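## Task

Four plates, E01, E07, E10 and E70, each sit in one of the nests N1 to N4; read the ID labels to learn which plate is where. First, build a stack in rack S1 with E01 at the bottom, then E07, then E10: the bottom plate lies flat on the rack floor, each plate above sits fully seated in the one below, and every plate's labelled short end points to the rack's front, the side toward the robot. Second, release the plates and push the START key on post KP until it latches. Third, return all four plates so each rests flat within the locators of its original nest, with well A1 in the nest corner marked A1, while START stays latched. Nothing may rely on the robot holding it at the end; open the gripper and back away.

## Robot and tools

Robot: a single four-axis SCARA arm with a level two-finger gripper. Joints from the base: lift (prismatic, 0.000 to 0.550 m), shoulder (-2.000 to 2.000 rad), elbow (-2.800 to 2.800 rad), wrist yaw (-12.566 to 12.566 rad), plus the fingers, driven together by one number. The gripper never tilts; it only translates and turns about vertical. The controlled point, end_effector_position, sits midway between the two rubber pads, 2 to 3 cm back from the fingertips. Fingers point along the gripper's +x; they open and close along its y. Even fully closed, the fingertips stay 0.066 m apart, so a key is pressed with a single fingertip.

Frames: the scene frame has its origin on the table top under the arm base, +z up, and +y to the left when looking along +x. Reported positions are in metres in this frame, orientation as quaternion wxyz. Reported hand position can be slightly wrong, especially far from the base.

Row layout (used by both motion tools): five numbers, each in [-1, 1], in the order dx, dy, dz, rz, opening. The first four are an offset, not a pose: expressed in the gripper's own axes and measured from the gripper's measured pose at the start of the action (or, for a move, from the pose in the latest result that shows one). Scale: 1.0 equals 0.6 m for dx, dy, dz and 180 degrees for rz; rz turns from +x toward +y. Opening is absolute, not an offset: +1 is wide open (0.140 m), -1 is closed (0.066 m gap). Closing from full open takes roughly 0.6 s or more.

execute_actions(actions): actions is a list of actions; each action is a list of 0 to 15 rows, each row held for one 1/30 s step; if fewer than 15 rows, the last repeats to fill 15. Every row in an action refers back to the action's start pose, not to the row before. Each step the commanded pose is clipped to within 70 mm and 16 degrees of the measured pose, so large offsets need several actions. An empty list only returns state and images.

move(target, speed, blocking): target is one row as above. The gripper follows a straight path, rotating the shorter way. speed is in m/s, 0.002 to 0.5 (default 0.25); rotation is capped at twice that in rad/s. The path takes 0.5 to 10 s and is cut off at 10 s. It does not avoid obstacles, may overshoot speed, and may wander off the line, notably with the arm nearly straight. Faster contact and targets set deeper past contact press harder. With blocking=false the result comes after 0.5 s while the arm keeps going; further motion calls are refused until you call wait or stop and a result shows the move ended. The extra line reads move: plus an ending (done, off_target, moving, held, fault) and limits (paced = clipped pose; held = a check blocked some steps, after which the arm may surge).

wait(seconds): 0 to 10 s, the arm keeps its last command; returns early if a running move finishes. stop(): brakes a running move (needs stopping room); fingers continue. zoom_image(camera, region): camera is cam_head_left, cam_head_right or cam_wrist (each 504x504); region is [x0, y0, x1, y1] in pixels from the top-left, at most 504 by 504. finished_scene(scene): ends the current scene, given its number; irreversible.

Result lines: the state line (end_effector_position, end_effector_quat_wxyz); Joint positions (lift m, shoulder, elbow, wrist yaw rad, then pad gap m); grip_measured (opening on the command scale, may carry a constant bias of about 1 mm); Hand target (the pose the controller currently drives toward); pose unreachable (a clearance check altered or blocked the command); MOTOR HOT from 85 °C and OVER-TEMPERATURE FAULT at 100 °C (brakes until cool); torque fault if a joint reaches its load limit (lift 52.8 N, shoulder 7.92 N m, elbow 3.96 N m, wrist yaw 1.32 N m, carried weight included), which halts the arm 10 s and drops the rest of the call.

Gripping: to hold, command an opening about 0.04 under grip_measured; smaller gaps grip more softly. Pads push up to about 18 N; fast closing can squeeze harder or spring open.

Order of work: read the labels to map plates to nests, stack the listed three in S1 (labelled short ends to the front, lower plate flat, upper ones seated), confirm the unlisted plate is correctly seated in its nest, release, press START until it latches, then return each plate to its own nest with well A1 at the corner marked A1 (on a plate, A1 is at the labelled short end, in the corner opposite the labelled long side). Finish open and clear.

Avoid: lighting START before the stack and the unlisted plate are correct (lit counts as pressed); drops beyond a few millimetres; knocking anything off the table; hard impacts or pushes; elbow angle within 0.4 rad of 0 (fold and fault); holding loads for long (heat). Loose objects may be nudged occasionally, so recheck before finishing.

Each tool is called after ">>>" as name([rows], argument=value, ...), one row to a line, values as JSON.

## Session

I'll start by looking at the current state of the scene.

>>> execute_actions(actions=[])

Scene clock: 0.00 s.
end_effector_position=(+0.7584, +0.1695, +0.3787) grip_measured=+1.00 end_effector_quat_wxyz=(+0.994, +0.000, +0.000, +0.107)
Joint positions: [ 0.374  0.718  2.236 -2.74   0.14 ]
Hand target: +0.758, +0.169, +0.379; +0.994, +0.000, +0.000, +0.107

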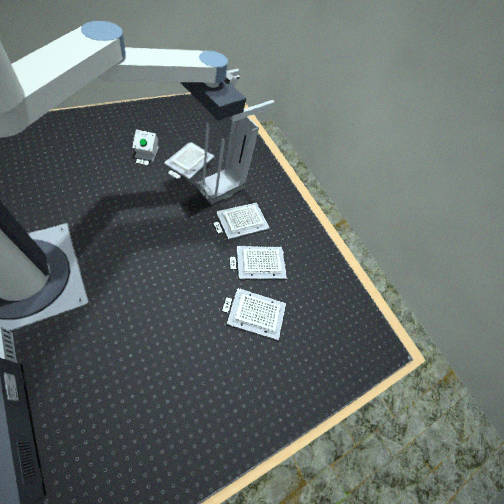

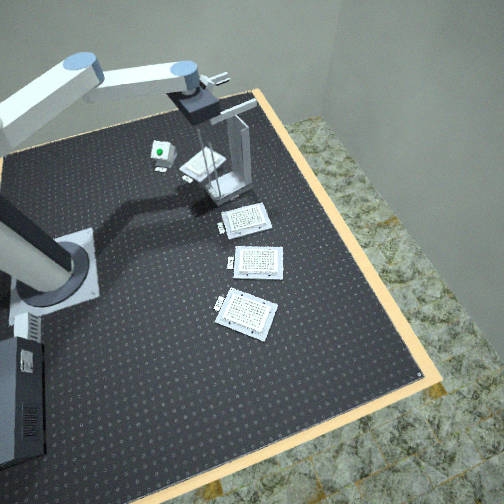

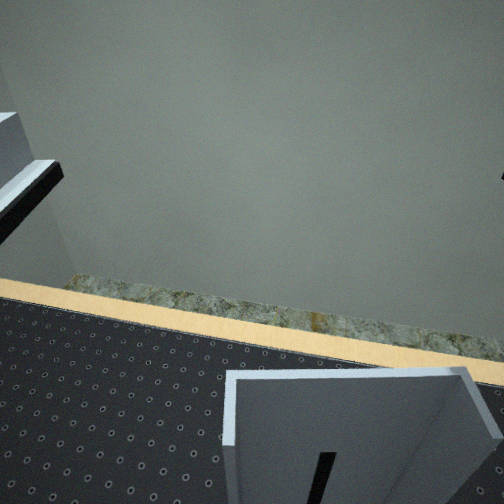

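>>> zoom_image(camera="cam_head_left", region=[120, 100, 320, 350])

>>> zoom_image(camera="cam_head_right", region=[120, 100, 320, 350])

Region (120, 100, 320, 350) of cam_head_left's 504x504 image, scaled by 2.016, with more detail than that image has; it fills the left 403 columns of this view, and the rest is white.

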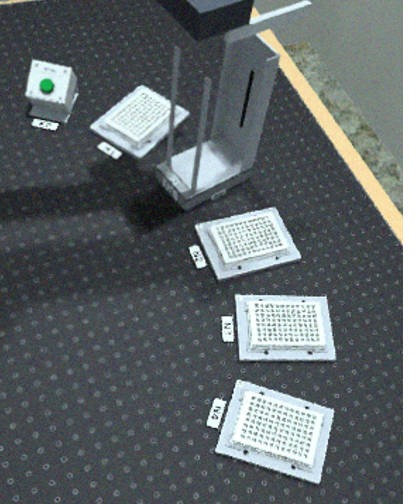

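Region (120, 100, 320, 350) of cam_head_right's 504x504 image, scaled by 2.016, with more detail than that image has; it fills the left 403 columns of this view, and the rest is white.

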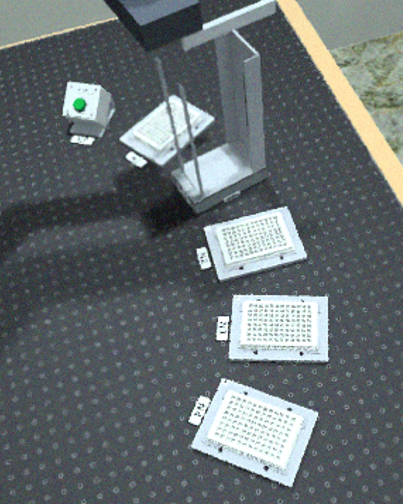

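>>> zoom_image(camera="cam_head_left", region=[210, 280, 300, 350])

>>> zoom_image(camera="cam_head_left", region=[210, 195, 300, 285])

>>> zoom_image(camera="cam_head_left", region=[125, 110, 265, 210])

Region (210, 280, 300, 350) of cam_head_left's 504x504 image, scaled by 5.600, with more detail than that image has.

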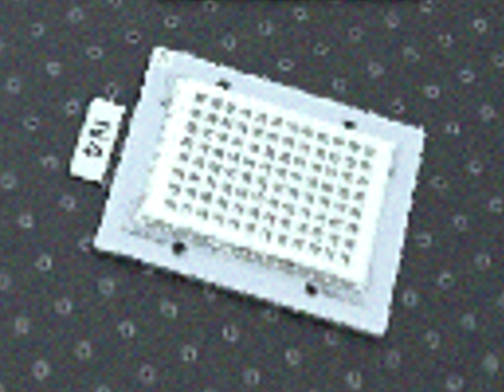

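Region (210, 195, 300, 285) of cam_head_left's 504x504 image, scaled by 5.600, with more detail than that image has.

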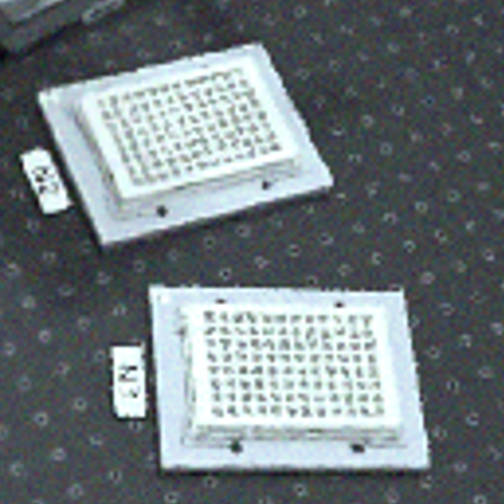

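Region (125, 110, 265, 210) of cam_head_left's 504x504 image, scaled by 3.600, with more detail than that image has; it fills the top 360 rows of this view, and the rest is white.

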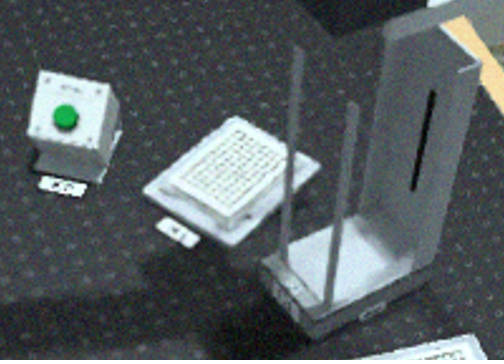

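>>> move(target=[-0.4369, 0.1319, 0, 0.1094, 1], speed=0.3)

>>> move(target=[0, 0, -0.49, 0, 1], speed=0.3)

Scene clock: 57.07 s.
end_effector_position=(+0.4853, +0.1907, +0.3787) grip_measured=+1.00 end_effector_quat_wxyz=(+0.961, +0.000, +0.000, +0.276)
Joint positions: [ 0.374  1.515  0.879 -1.836  0.14 ]
Hand target: +0.485, +0.191, +0.379; +0.961, +0.000, +0.000, +0.276
Off the commanded pose: 0.000 m, 0 deg.
move: done
camera_calibration (this result's frames):
cam_wrist: T_world_to_cam=[[0.53449, -0.845174, -0.0014632, -0.0876526], [-0.508615, -0.320266, -0.799212, 0.59838], [0.675005, 0.427915, -0.601047, -0.0857203], [0, 0, 0, 1]] pos_world=[0.409056, 0.15424, 0.426582]

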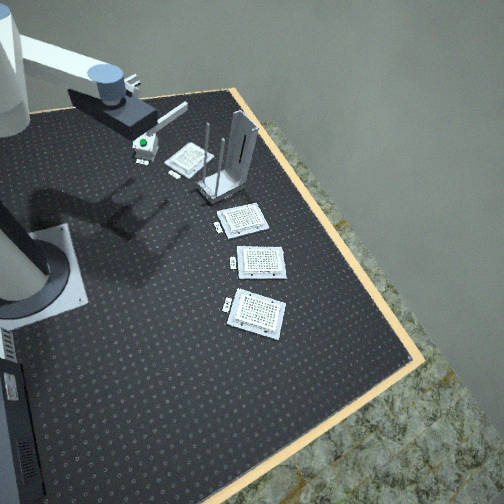

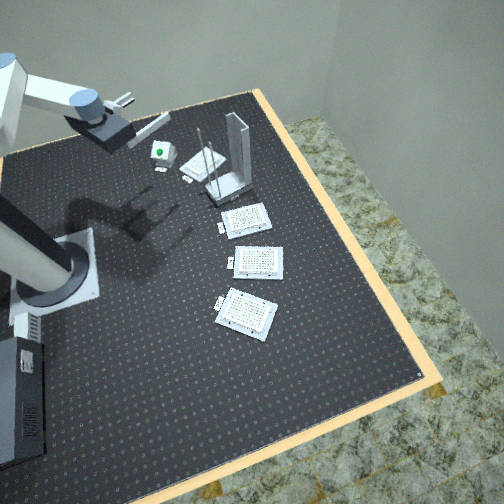

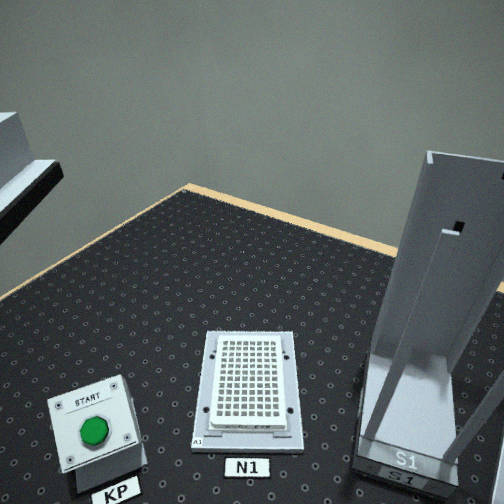

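Scene clock: 58.50 s.
end_effector_position=(+0.4853, +0.1907, +0.0846) grip_measured=+1.00 end_effector_quat_wxyz=(+0.961, +0.000, +0.000, +0.276)
Joint positions: [ 0.08   1.515  0.879 -1.836  0.14 ]
Hand target: +0.485, +0.191, +0.085; +0.961, +0.000, +0.000, +0.276
Off the commanded pose: 0.000 m, 0 deg.
move: done
camera_calibration (this result's frames):
cam_wrist: T_world_to_cam=[[0.534442, -0.845204, -0.0014632, -0.0880673], [-0.508634, -0.320237, -0.799212, 0.363362], [0.675029, 0.427877, -0.601047, -0.262461], [0, 0, 0, 1]] pos_world=[0.409054, 0.154228, 0.132523]

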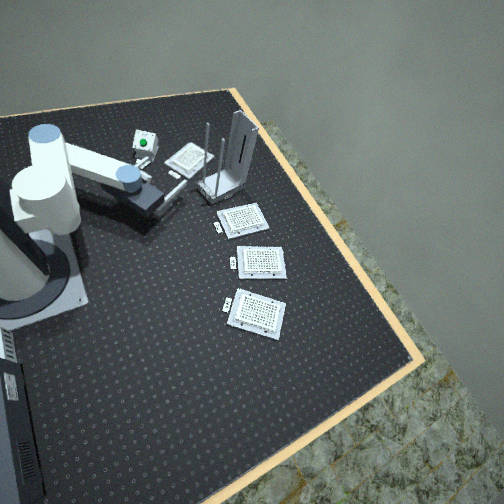

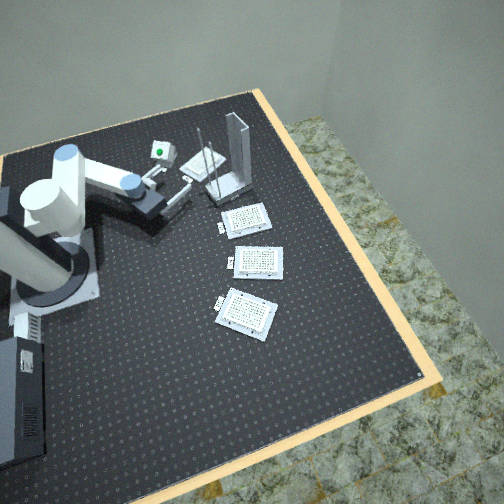

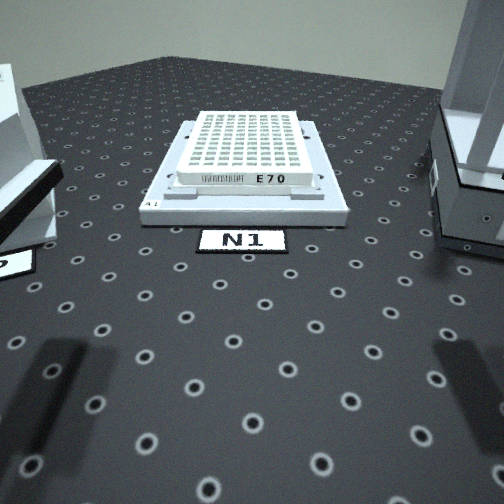

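>>> zoom_image(camera="cam_wrist", region=[130, 100, 360, 260])

Region (130, 100, 360, 260) of cam_wrist's 504x504 image, scaled by 2.191, with more detail than that image has; it fills the top 351 rows of this view, and the rest is white.

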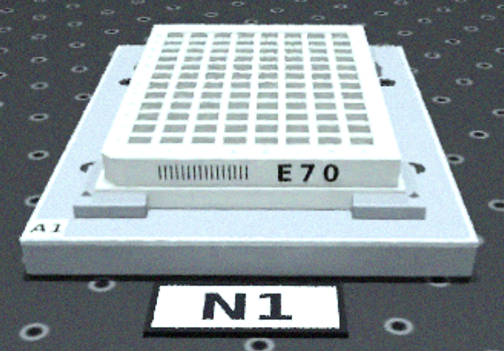

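>>> move(target=[-0.0367, -0.1815, 0, -0.1, 1], speed=0.3)

Scene clock: 76.53 s.
end_effector_position=(+0.5244, +0.0866, +0.0846) grip_measured=+1.00 end_effector_quat_wxyz=(+0.993, +0.000, +0.000, +0.122)
Joint positions: [ 0.08   1.217  0.861 -1.834  0.14 ]
Hand target: +0.524, +0.087, +0.085; +0.993, +0.000, +0.000, +0.122
Off the commanded pose: 0.000 m, 0 deg.
move: done
camera_calibration (this result's frames):
cam_wrist: T_world_to_cam=[[0.246796, -0.969066, -0.0014632, -0.0353242], [-0.582744, -0.147203, -0.799212, 0.373768], [0.774274, 0.198095, -0.601047, -0.276425], [0, 0, 0, 1]] pos_world=[0.440558, 0.0755465, 0.132524]

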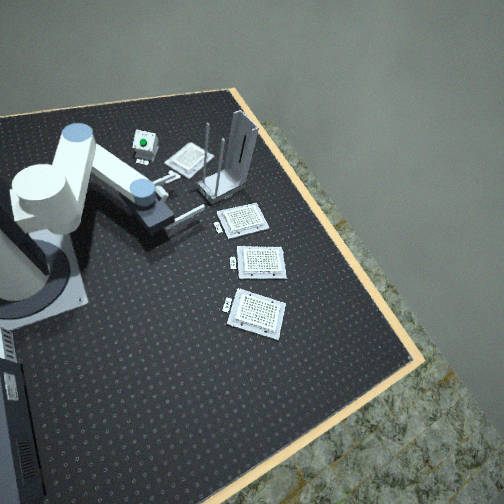

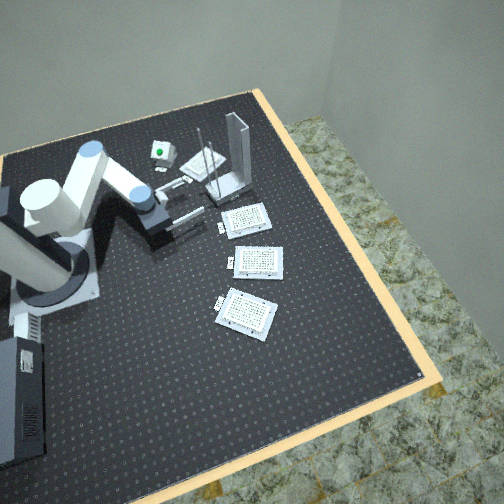

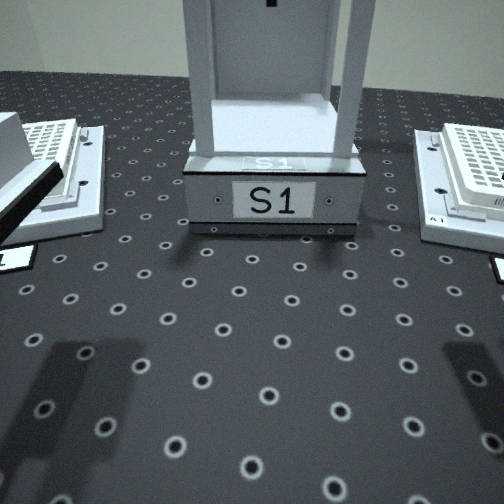

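>>> zoom_image(camera="cam_wrist", region=[150, 0, 400, 250])

Region (150, 0, 400, 250) of cam_wrist's 504x504 image, scaled by 2.016, with more detail than that image has.

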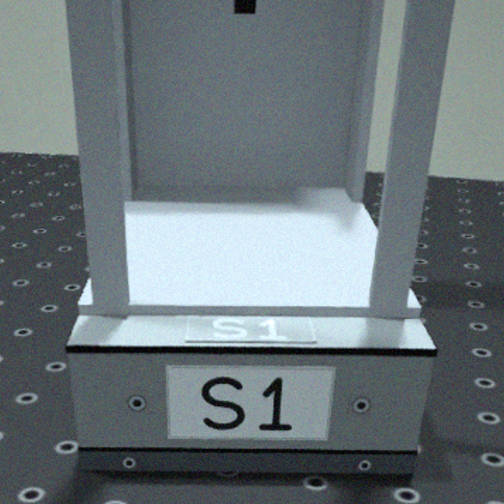

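>>> move(target=[-0.0327, -0.1945, 0, -0.1056, 1], speed=0.3)

>>> move(target=[-0.0327, -0.1945, 0, -0.1056, 1], speed=0.3)

>>> move(target=[-0.0327, -0.1945, 0, -0.1056, 1], speed=0.3)

Scene clock: 97.87 s.
end_effector_position=(+0.5335, -0.0314, +0.0846) grip_measured=+1.00 end_effector_quat_wxyz=(+0.999, +0.000, +0.000, -0.044)
Joint positions: [ 0.08   0.888  0.86  -1.836  0.14 ]
Hand target: +0.534, -0.031, +0.085; +0.999, +0.000, +0.000, -0.044
Off the commanded pose: 0.000 m, 0 deg.
move: done
camera_calibration (this result's frames):
cam_wrist: T_world_to_cam=[[-0.0825788, -0.996583, -0.0014632, 0.0229179], [-0.598898, 0.0507993, -0.799212, 0.376565], [0.796556, -0.0651217, -0.601047, -0.280286], [0, 0, 0, 1]] pos_world=[0.45068, -0.0145424, 0.132524]

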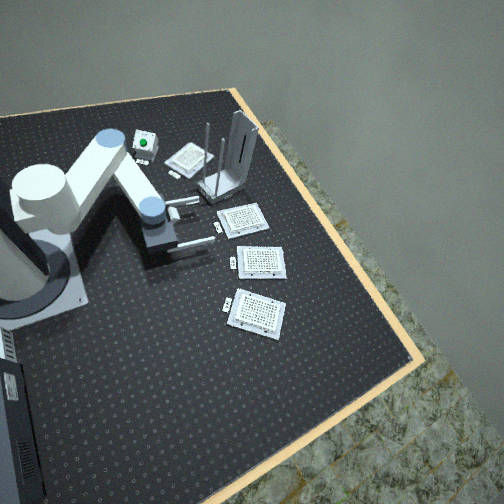

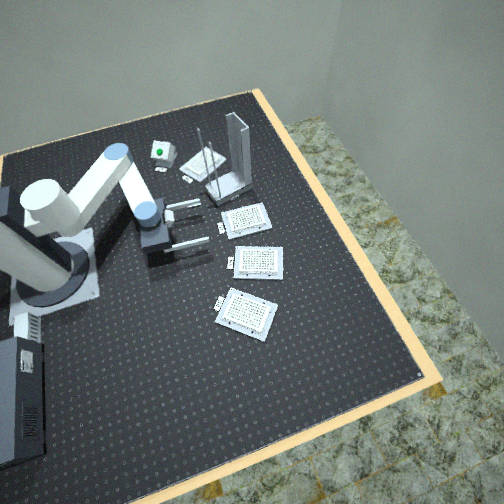

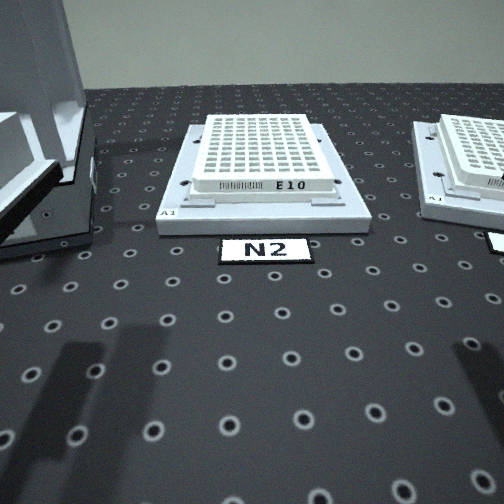

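Scene clock: 98.83 s.
end_effector_position=(+0.5037, -0.1459, +0.0846) grip_measured=+1.00 end_effector_quat_wxyz=(+0.978, +0.000, +0.000, -0.209)
Joint positions: [ 0.08   0.558  0.859 -1.838  0.14 ]
Hand target: +0.504, -0.146, +0.085; +0.978, +0.000, +0.000, -0.208
Off the commanded pose: 0.000 m, 0 deg.
move: done
camera_calibration (this result's frames):
cam_wrist: T_world_to_cam=[[-0.402931, -0.915229, -0.0014632, 0.0795323], [-0.549626, 0.243251, -0.799212, 0.367797], [0.731818, -0.321223, -0.601047, -0.268765], [0, 0, 0, 1]] pos_world=[0.430884, -0.10301, 0.132524]

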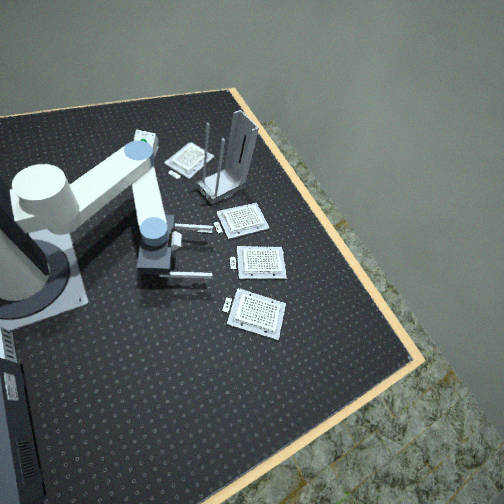

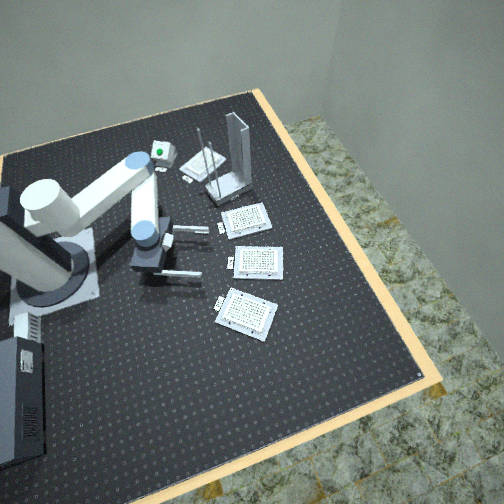

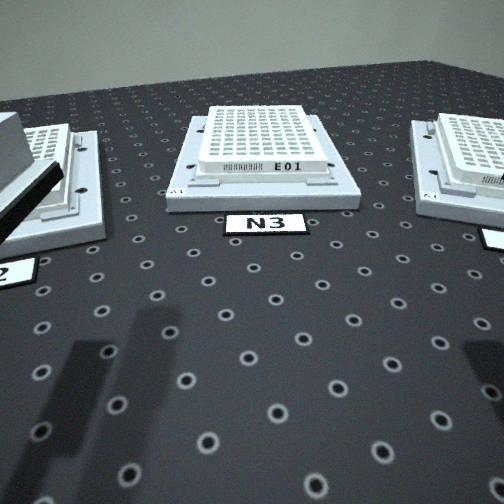

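Scene clock: 99.80 s.
end_effector_position=(+0.4382, -0.2445, +0.0846) grip_measured=+1.00 end_effector_quat_wxyz=(+0.930, +0.000, +0.000, -0.367)
Joint positions: [ 0.08   0.229  0.858 -1.839  0.14 ]
Hand target: +0.438, -0.244, +0.085; +0.930, +0.000, +0.000, -0.367
Off the commanded pose: 0.000 m, 0 deg.
move: done
camera_calibration (this result's frames):
cam_wrist: T_world_to_cam=[[-0.679269, -0.733888, -0.0014632, 0.128337], [-0.440308, 0.409132, -0.799212, 0.34842], [0.587131, -0.542236, -0.601047, -0.243118], [0, 0, 0, 1]] pos_world=[0.383329, -0.180192, 0.132524]

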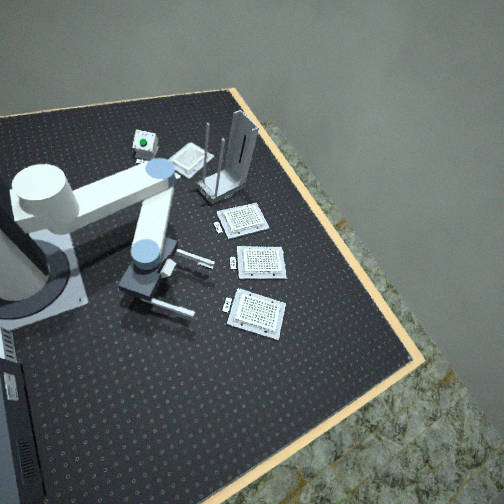

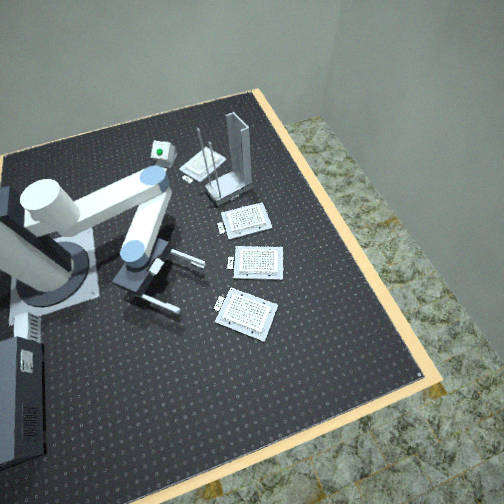

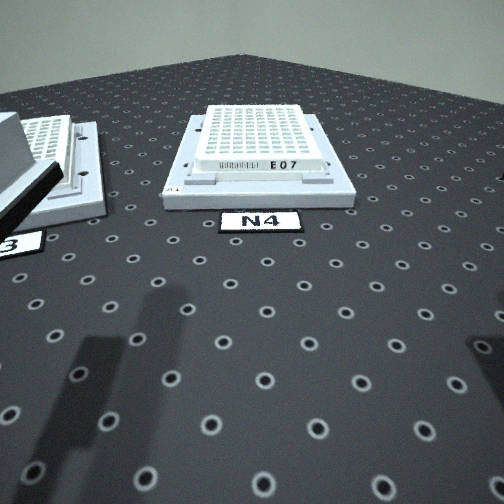

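>>> zoom_image(camera="cam_wrist", region=[150, 90, 370, 240])

Region (150, 90, 370, 240) of cam_wrist's 504x504 image, scaled by 2.291, with more detail than that image has; it fills the top 344 rows of this view, and the rest is white.

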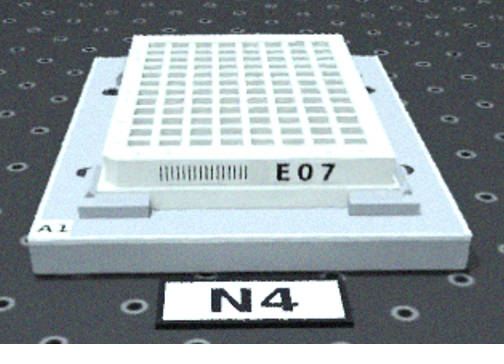

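>>> move(target=[0.0873, 0.2363, -0.041, 0.1161, 0.1], speed=0.3)

Scene clock: 131.37 s.
end_effector_position=(+0.5734, -0.1766, +0.0600) grip_measured=+0.10 end_effector_quat_wxyz=(+0.981, +0.000, +0.000, -0.192)
Joint positions: [ 0.055  0.426  1.202 -2.015  0.107]
Hand target: +0.573, -0.177, +0.060; +0.981, +0.000, +0.000, -0.193
Off the commanded pose: 0.000 m, 0 deg.
move: done
camera_calibration (this result's frames):
cam_wrist: T_world_to_cam=[[-0.372185, -0.928158, -0.0014632, 0.0595538], [-0.557432, 0.224786, -0.799212, 0.395071], [0.742124, -0.296639, -0.601047, -0.345977], [0, 0, 0, 1]] pos_world=[0.499149, -0.136162, 0.107884]

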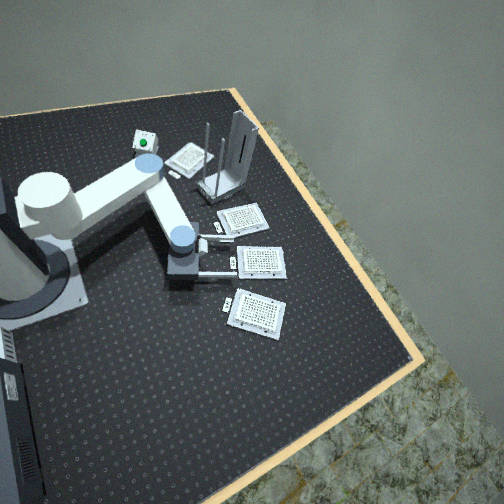

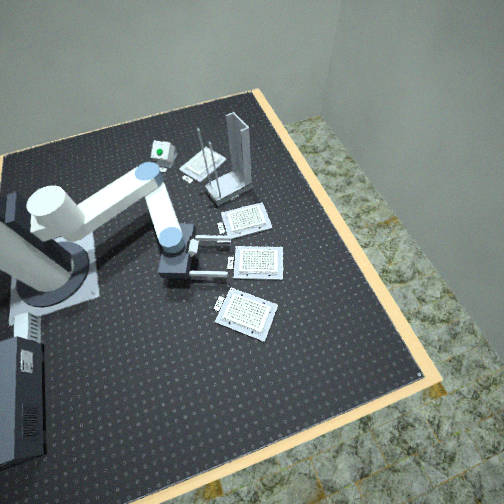

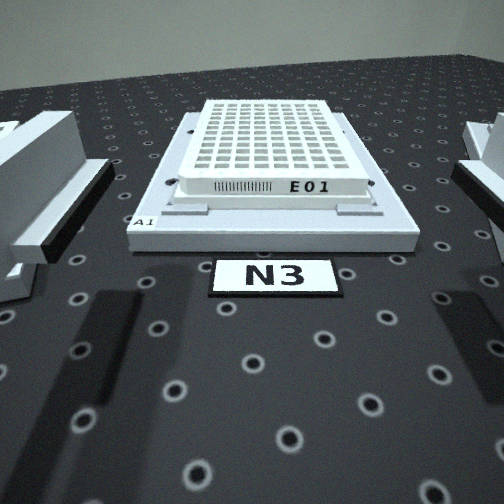

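>>> zoom_image(camera="cam_wrist", region=[110, 80, 440, 300])

Region (110, 80, 440, 300) of cam_wrist's 504x504 image, scaled by 1.527, with more detail than that image has.

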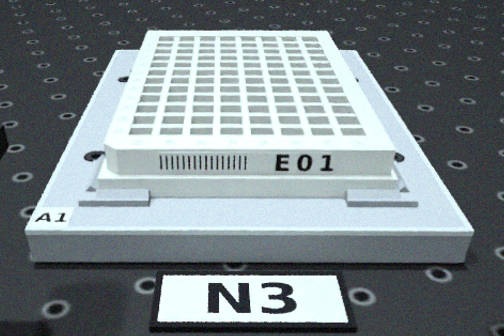

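>>> move(target=[0.1762, 0, -0.0408, 0, 0.1], speed=0.2)

Scene clock: 167.33 s.
end_effector_position=(+0.6713, -0.2165, +0.0355) grip_measured=+0.10 end_effector_quat_wxyz=(+0.981, +0.000, +0.000, -0.192)
Joint positions: [ 0.03   0.207  1.76  -2.354  0.107]
Hand target: +0.671, -0.216, +0.036; +0.981, +0.000, +0.000, -0.192
Off the commanded pose: 0.000 m, 0 deg.
move: done
camera_calibration (this result's frames):
cam_wrist: T_world_to_cam=[[-0.371985, -0.928238, -0.0014632, 0.0588209], [-0.557481, 0.224666, -0.799212, 0.439056], [0.742188, -0.296479, -0.601047, -0.445244], [0, 0, 0, 1]] pos_world=[0.5971, -0.176047, 0.0833722]

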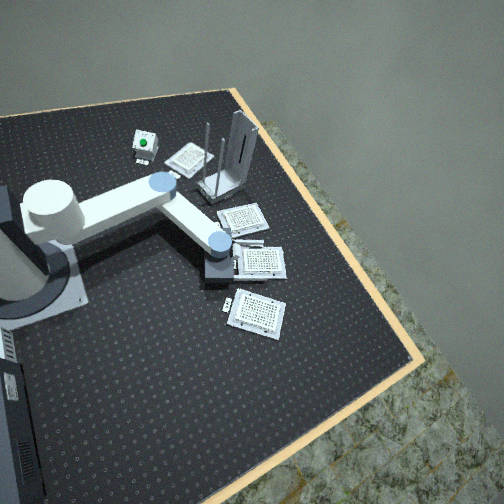

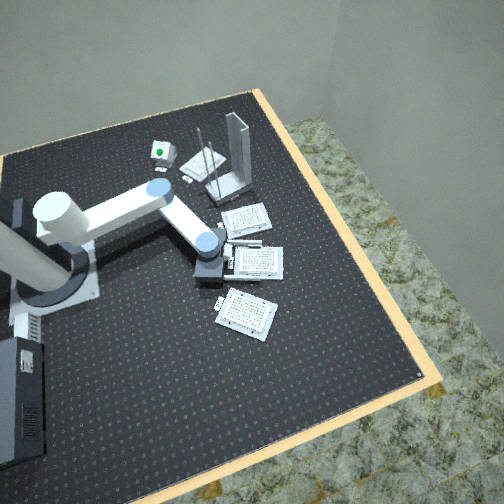

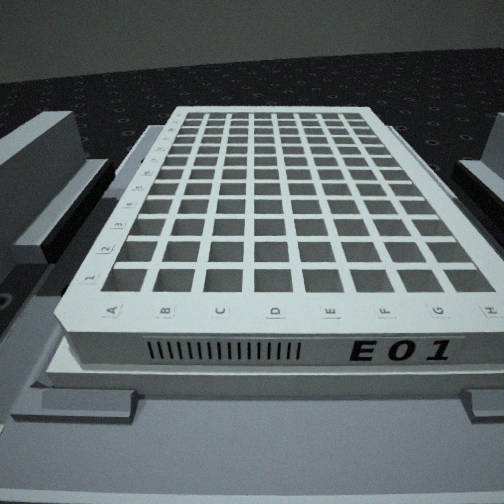

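>>> move(target=[0, 0.0017, -0.0017, 0, -0.62], speed=0.05)

Scene clock: 175.67 s.
end_effector_position=(+0.6719, -0.2154, +0.0350) grip_measured=-0.56 end_effector_quat_wxyz=(+0.982, +0.000, +0.000, -0.191)
Joint positions: [ 0.03   0.21   1.76  -2.355  0.082]
Hand target: +0.672, -0.216, +0.034; +0.981, +0.000, +0.000, -0.192
Off the commanded pose: 0.001 m, 0 deg.
move: done
camera_calibration (this result's frames):
cam_wrist: T_world_to_cam=[[-0.370437, -0.928856, -0.0014632, 0.058835], [-0.557854, 0.223737, -0.799212, 0.438814], [0.742681, -0.295242, -0.601047, -0.445674], [0, 0, 0, 1]] pos_world=[0.597582, -0.175111, 0.0829205]

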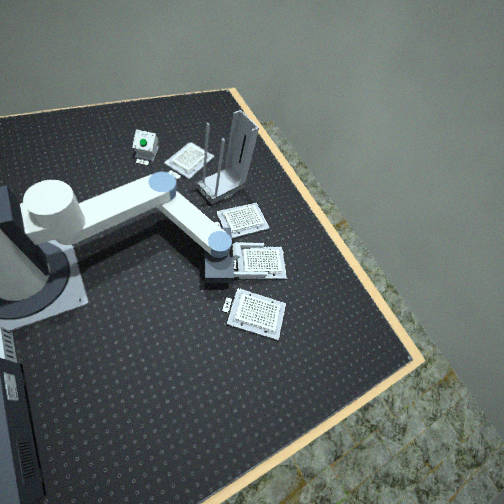

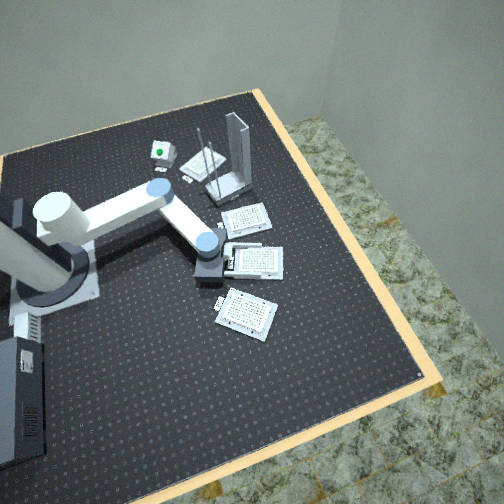

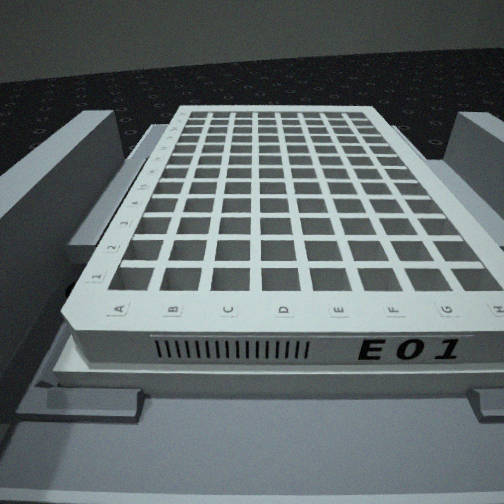

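>>> move(target=[0, 0, 0.5167, 0, -0.62], speed=0.3)

>>> move(target=[-0.1912, 0.5312, 0, 0.1892, -0.62], speed=0.3)

Scene clock: 193.83 s.
end_effector_position=(+0.6719, -0.2154, +0.3451) grip_measured=-0.56 end_effector_quat_wxyz=(+0.982, +0.000, +0.000, -0.191)
Joint positions: [ 0.34   0.21   1.76  -2.355  0.082]
Hand target: +0.672, -0.215, +0.345; +0.982, +0.000, +0.000, -0.191
Off the commanded pose: 0.000 m, 0 deg.
move: done
camera_calibration (this result's frames):
cam_wrist: T_world_to_cam=[[-0.370375, -0.928881, -0.0014632, 0.0592543], [-0.557869, 0.2237, -0.799212, 0.686632], [0.7427, -0.295192, -0.601047, -0.25932], [0, 0, 0, 1]] pos_world=[0.597594, -0.175108, 0.392987]

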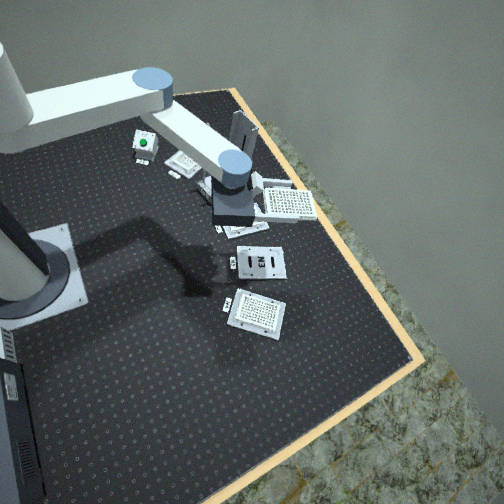

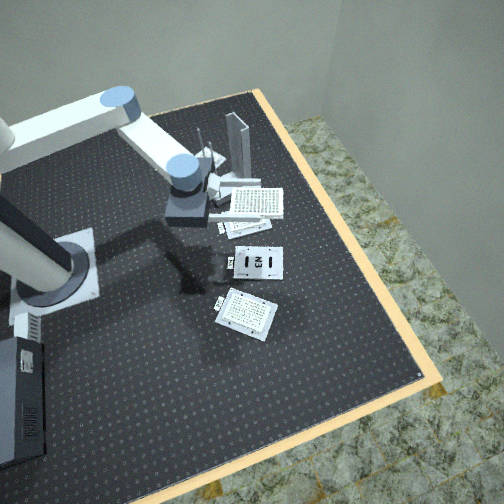

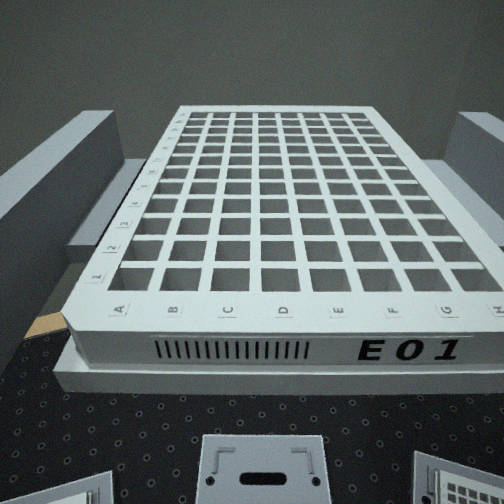

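Scene clock: 195.33 s.
end_effector_position=(+0.6850, +0.1232, +0.3451) grip_measured=-0.56 end_effector_quat_wxyz=(+0.994, +0.000, +0.000, +0.105)
Joint positions: [ 0.34   0.917  1.661 -2.367  0.082]
Hand target: +0.685, +0.123, +0.345; +0.995, +0.000, +0.000, +0.105
Off the commanded pose: 0.000 m, 0 deg.
move: done
camera_calibration (this result's frames):
cam_wrist: T_world_to_cam=[[0.213991, -0.976835, -0.0014632, -0.0157485], [-0.587375, -0.127476, -0.799212, 0.681687], [0.780512, 0.171883, -0.601047, -0.252564], [0, 0, 0, 1]] pos_world=[0.600905, 0.114927, 0.392987]

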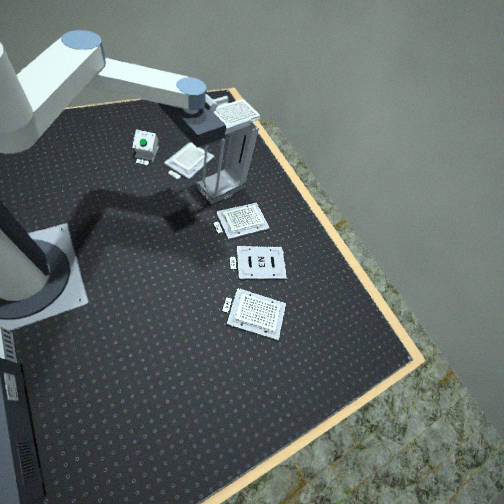

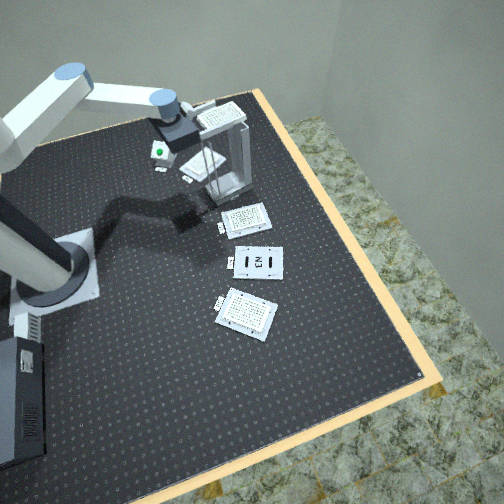

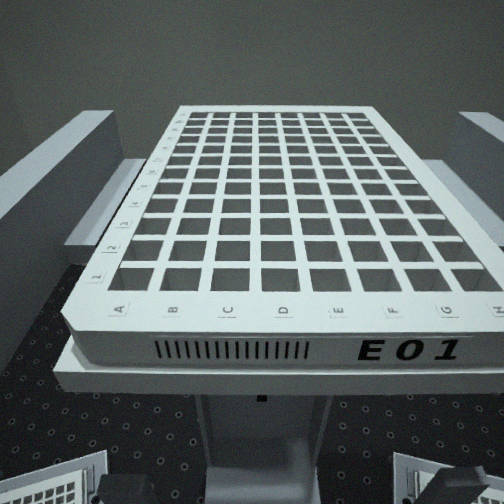

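>>> zoom_image(camera="cam_wrist", region=[0, 340, 504, 504])

Region (0, 340, 504, 504) of cam_wrist's 504x504 image, scaled by 1.000; it fills the top 164 rows of this view, and the rest is white.

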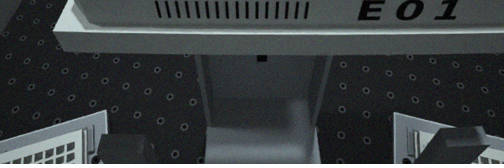

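>>> zoom_image(camera="cam_wrist", region=[60, 420, 260, 504])

>>> zoom_image(camera="cam_wrist", region=[304, 420, 504, 504])

Region (60, 420, 260, 504) of cam_wrist's 504x504 image, scaled by 2.520, with more detail than that image has; it fills the top 212 rows of this view, and the rest is white.

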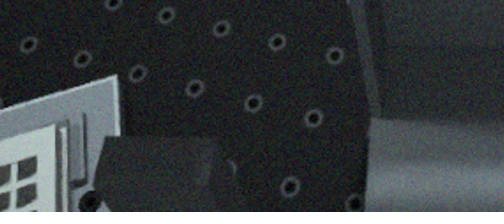

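Region (304, 420, 504, 504) of cam_wrist's 504x504 image, scaled by 2.520, with more detail than that image has; it fills the top 212 rows of this view, and the rest is white.

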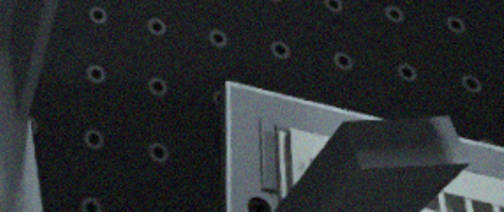

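>>> move(target=[0.0, 0.0017, -0.0367, 0.005, -0.62], speed=0.1)

Scene clock: 218.33 s.
end_effector_position=(+0.6848, +0.1242, +0.3230) grip_measured=-0.56 end_effector_quat_wxyz=(+0.994, +0.000, +0.000, +0.113)
Joint positions: [ 0.318  0.914  1.66  -2.349  0.082]
Hand target: +0.685, +0.124, +0.323; +0.994, +0.000, +0.000, +0.113
Off the commanded pose: 0.000 m, 0 deg.
move: done
camera_calibration (this result's frames):
cam_wrist: T_world_to_cam=[[0.229209, -0.973376, -0.0014632, -0.0255641], [-0.585314, -0.136628, -0.799212, 0.663763], [0.777734, 0.184043, -0.601047, -0.265461], [0, 0, 0, 1]] pos_world=[0.600828, 0.114661, 0.370895]

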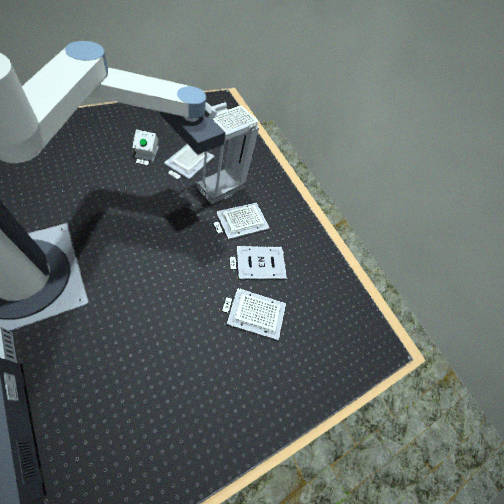

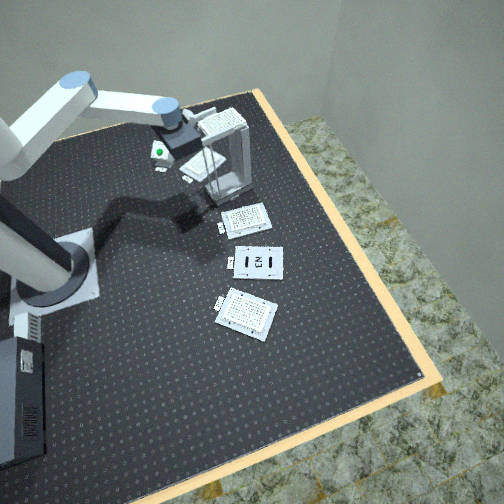

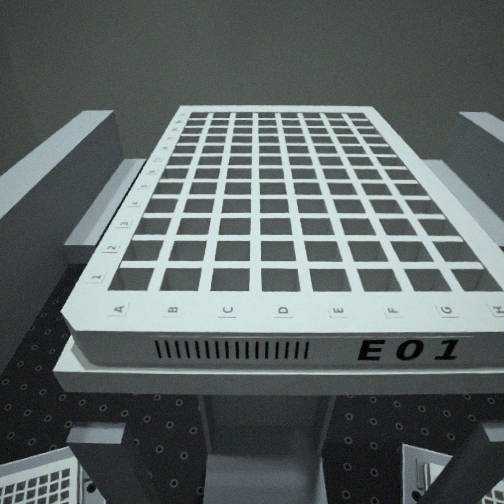

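>>> zoom_image(camera="cam_wrist", region=[40, 340, 240, 504])

>>> zoom_image(camera="cam_wrist", region=[304, 340, 504, 504])

Region (40, 340, 240, 504) of cam_wrist's 504x504 image, scaled by 2.520, with more detail than that image has; it fills the top 413 rows of this view, and the rest is white.

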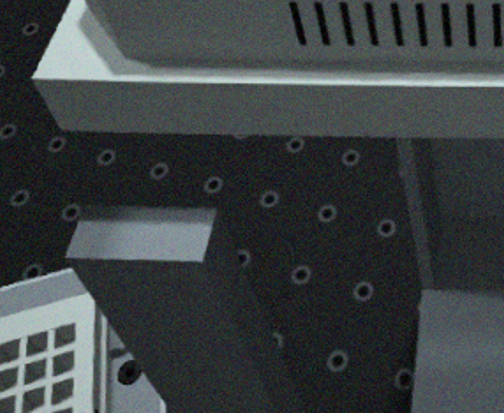

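Region (304, 340, 504, 504) of cam_wrist's 504x504 image, scaled by 2.520, with more detail than that image has; it fills the top 413 rows of this view, and the rest is white.

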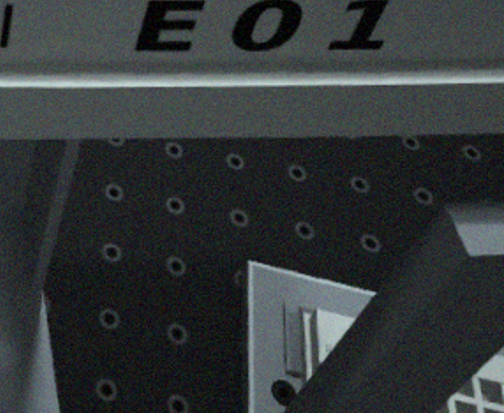

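>>> move(target=[-0.0008, -0.0005, -0.05, 0, -0.62], speed=0.04)

Scene clock: 237.13 s.
end_effector_position=(+0.6845, +0.1239, +0.2929) grip_measured=-0.56 end_effector_quat_wxyz=(+0.994, +0.000, +0.000, +0.113)
Joint positions: [ 0.288  0.915  1.658 -2.346  0.082]
Hand target: +0.684, +0.124, +0.293; +0.994, +0.000, +0.000, +0.113
Off the commanded pose: 0.000 m, 0 deg.
move: done
camera_calibration (this result's frames):
cam_wrist: T_world_to_cam=[[0.229477, -0.973313, -0.0014632, -0.0260288], [-0.585276, -0.136789, -0.799212, 0.639466], [0.777683, 0.184258, -0.601047, -0.283188], [0, 0, 0, 1]] pos_world=[0.600468, 0.114317, 0.340822]

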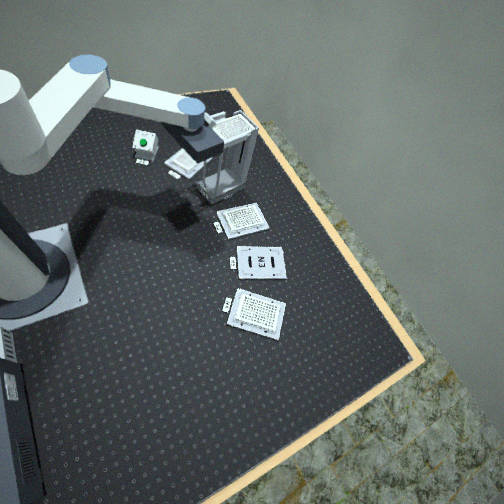

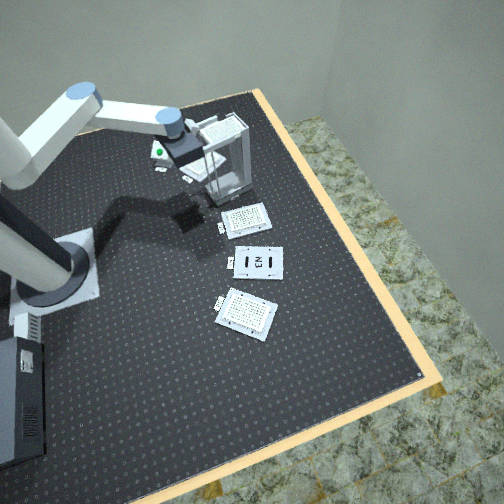

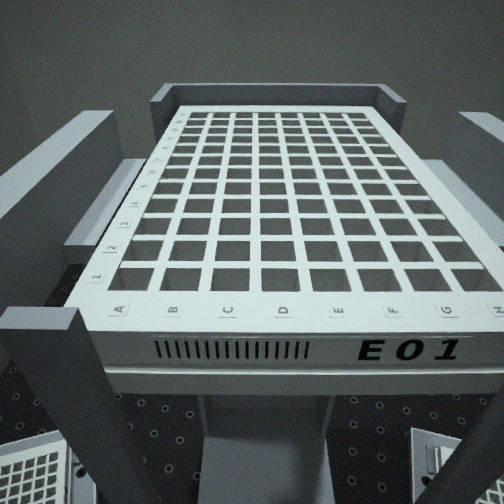

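>>> zoom_image(camera="cam_wrist", region=[130, 70, 430, 170])

Region (130, 70, 430, 170) of cam_wrist's 504x504 image, scaled by 1.680, with more detail than that image has.

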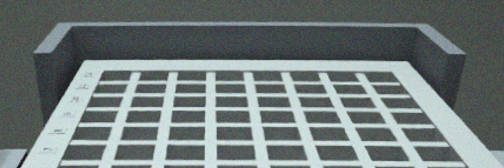

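>>> move(target=[0, 0, -0.3632, 0, -0.62], speed=0.2)

Scene clock: 241.87 s.
end_effector_position=(+0.6845, +0.1239, +0.0749) grip_measured=-0.56 end_effector_quat_wxyz=(+0.994, +0.000, +0.000, +0.113)
Joint positions: [ 0.07   0.915  1.658 -2.346  0.082]
Hand target: +0.684, +0.124, +0.075; +0.994, +0.000, +0.000, +0.113
Off the commanded pose: 0.000 m, 0 deg.
move: done
camera_calibration (this result's frames):
cam_wrist: T_world_to_cam=[[0.229494, -0.973309, -0.0014632, -0.026353], [-0.585274, -0.136799, -0.799212, 0.465244], [0.77768, 0.184271, -0.601047, -0.41421], [0, 0, 0, 1]] pos_world=[0.600466, 0.114322, 0.12283]

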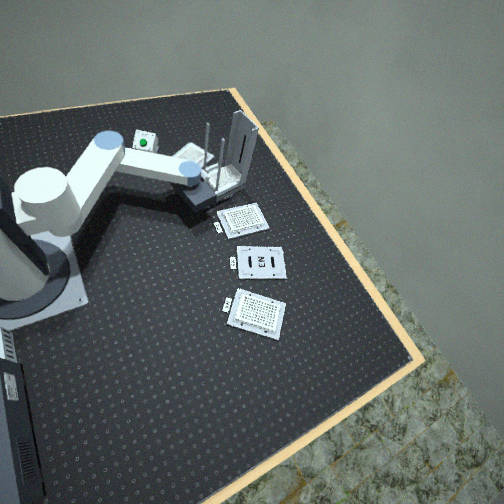

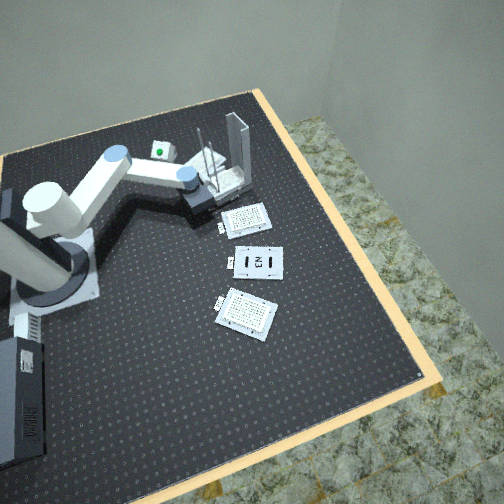

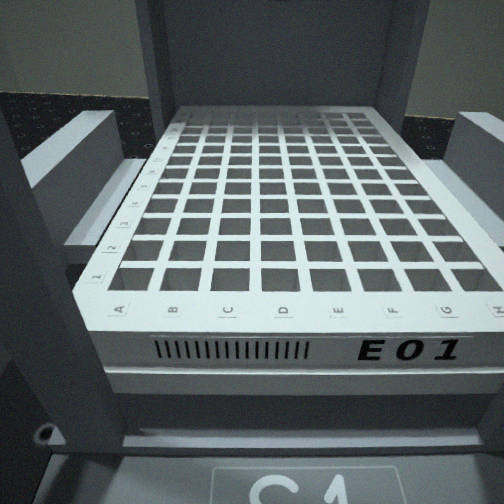

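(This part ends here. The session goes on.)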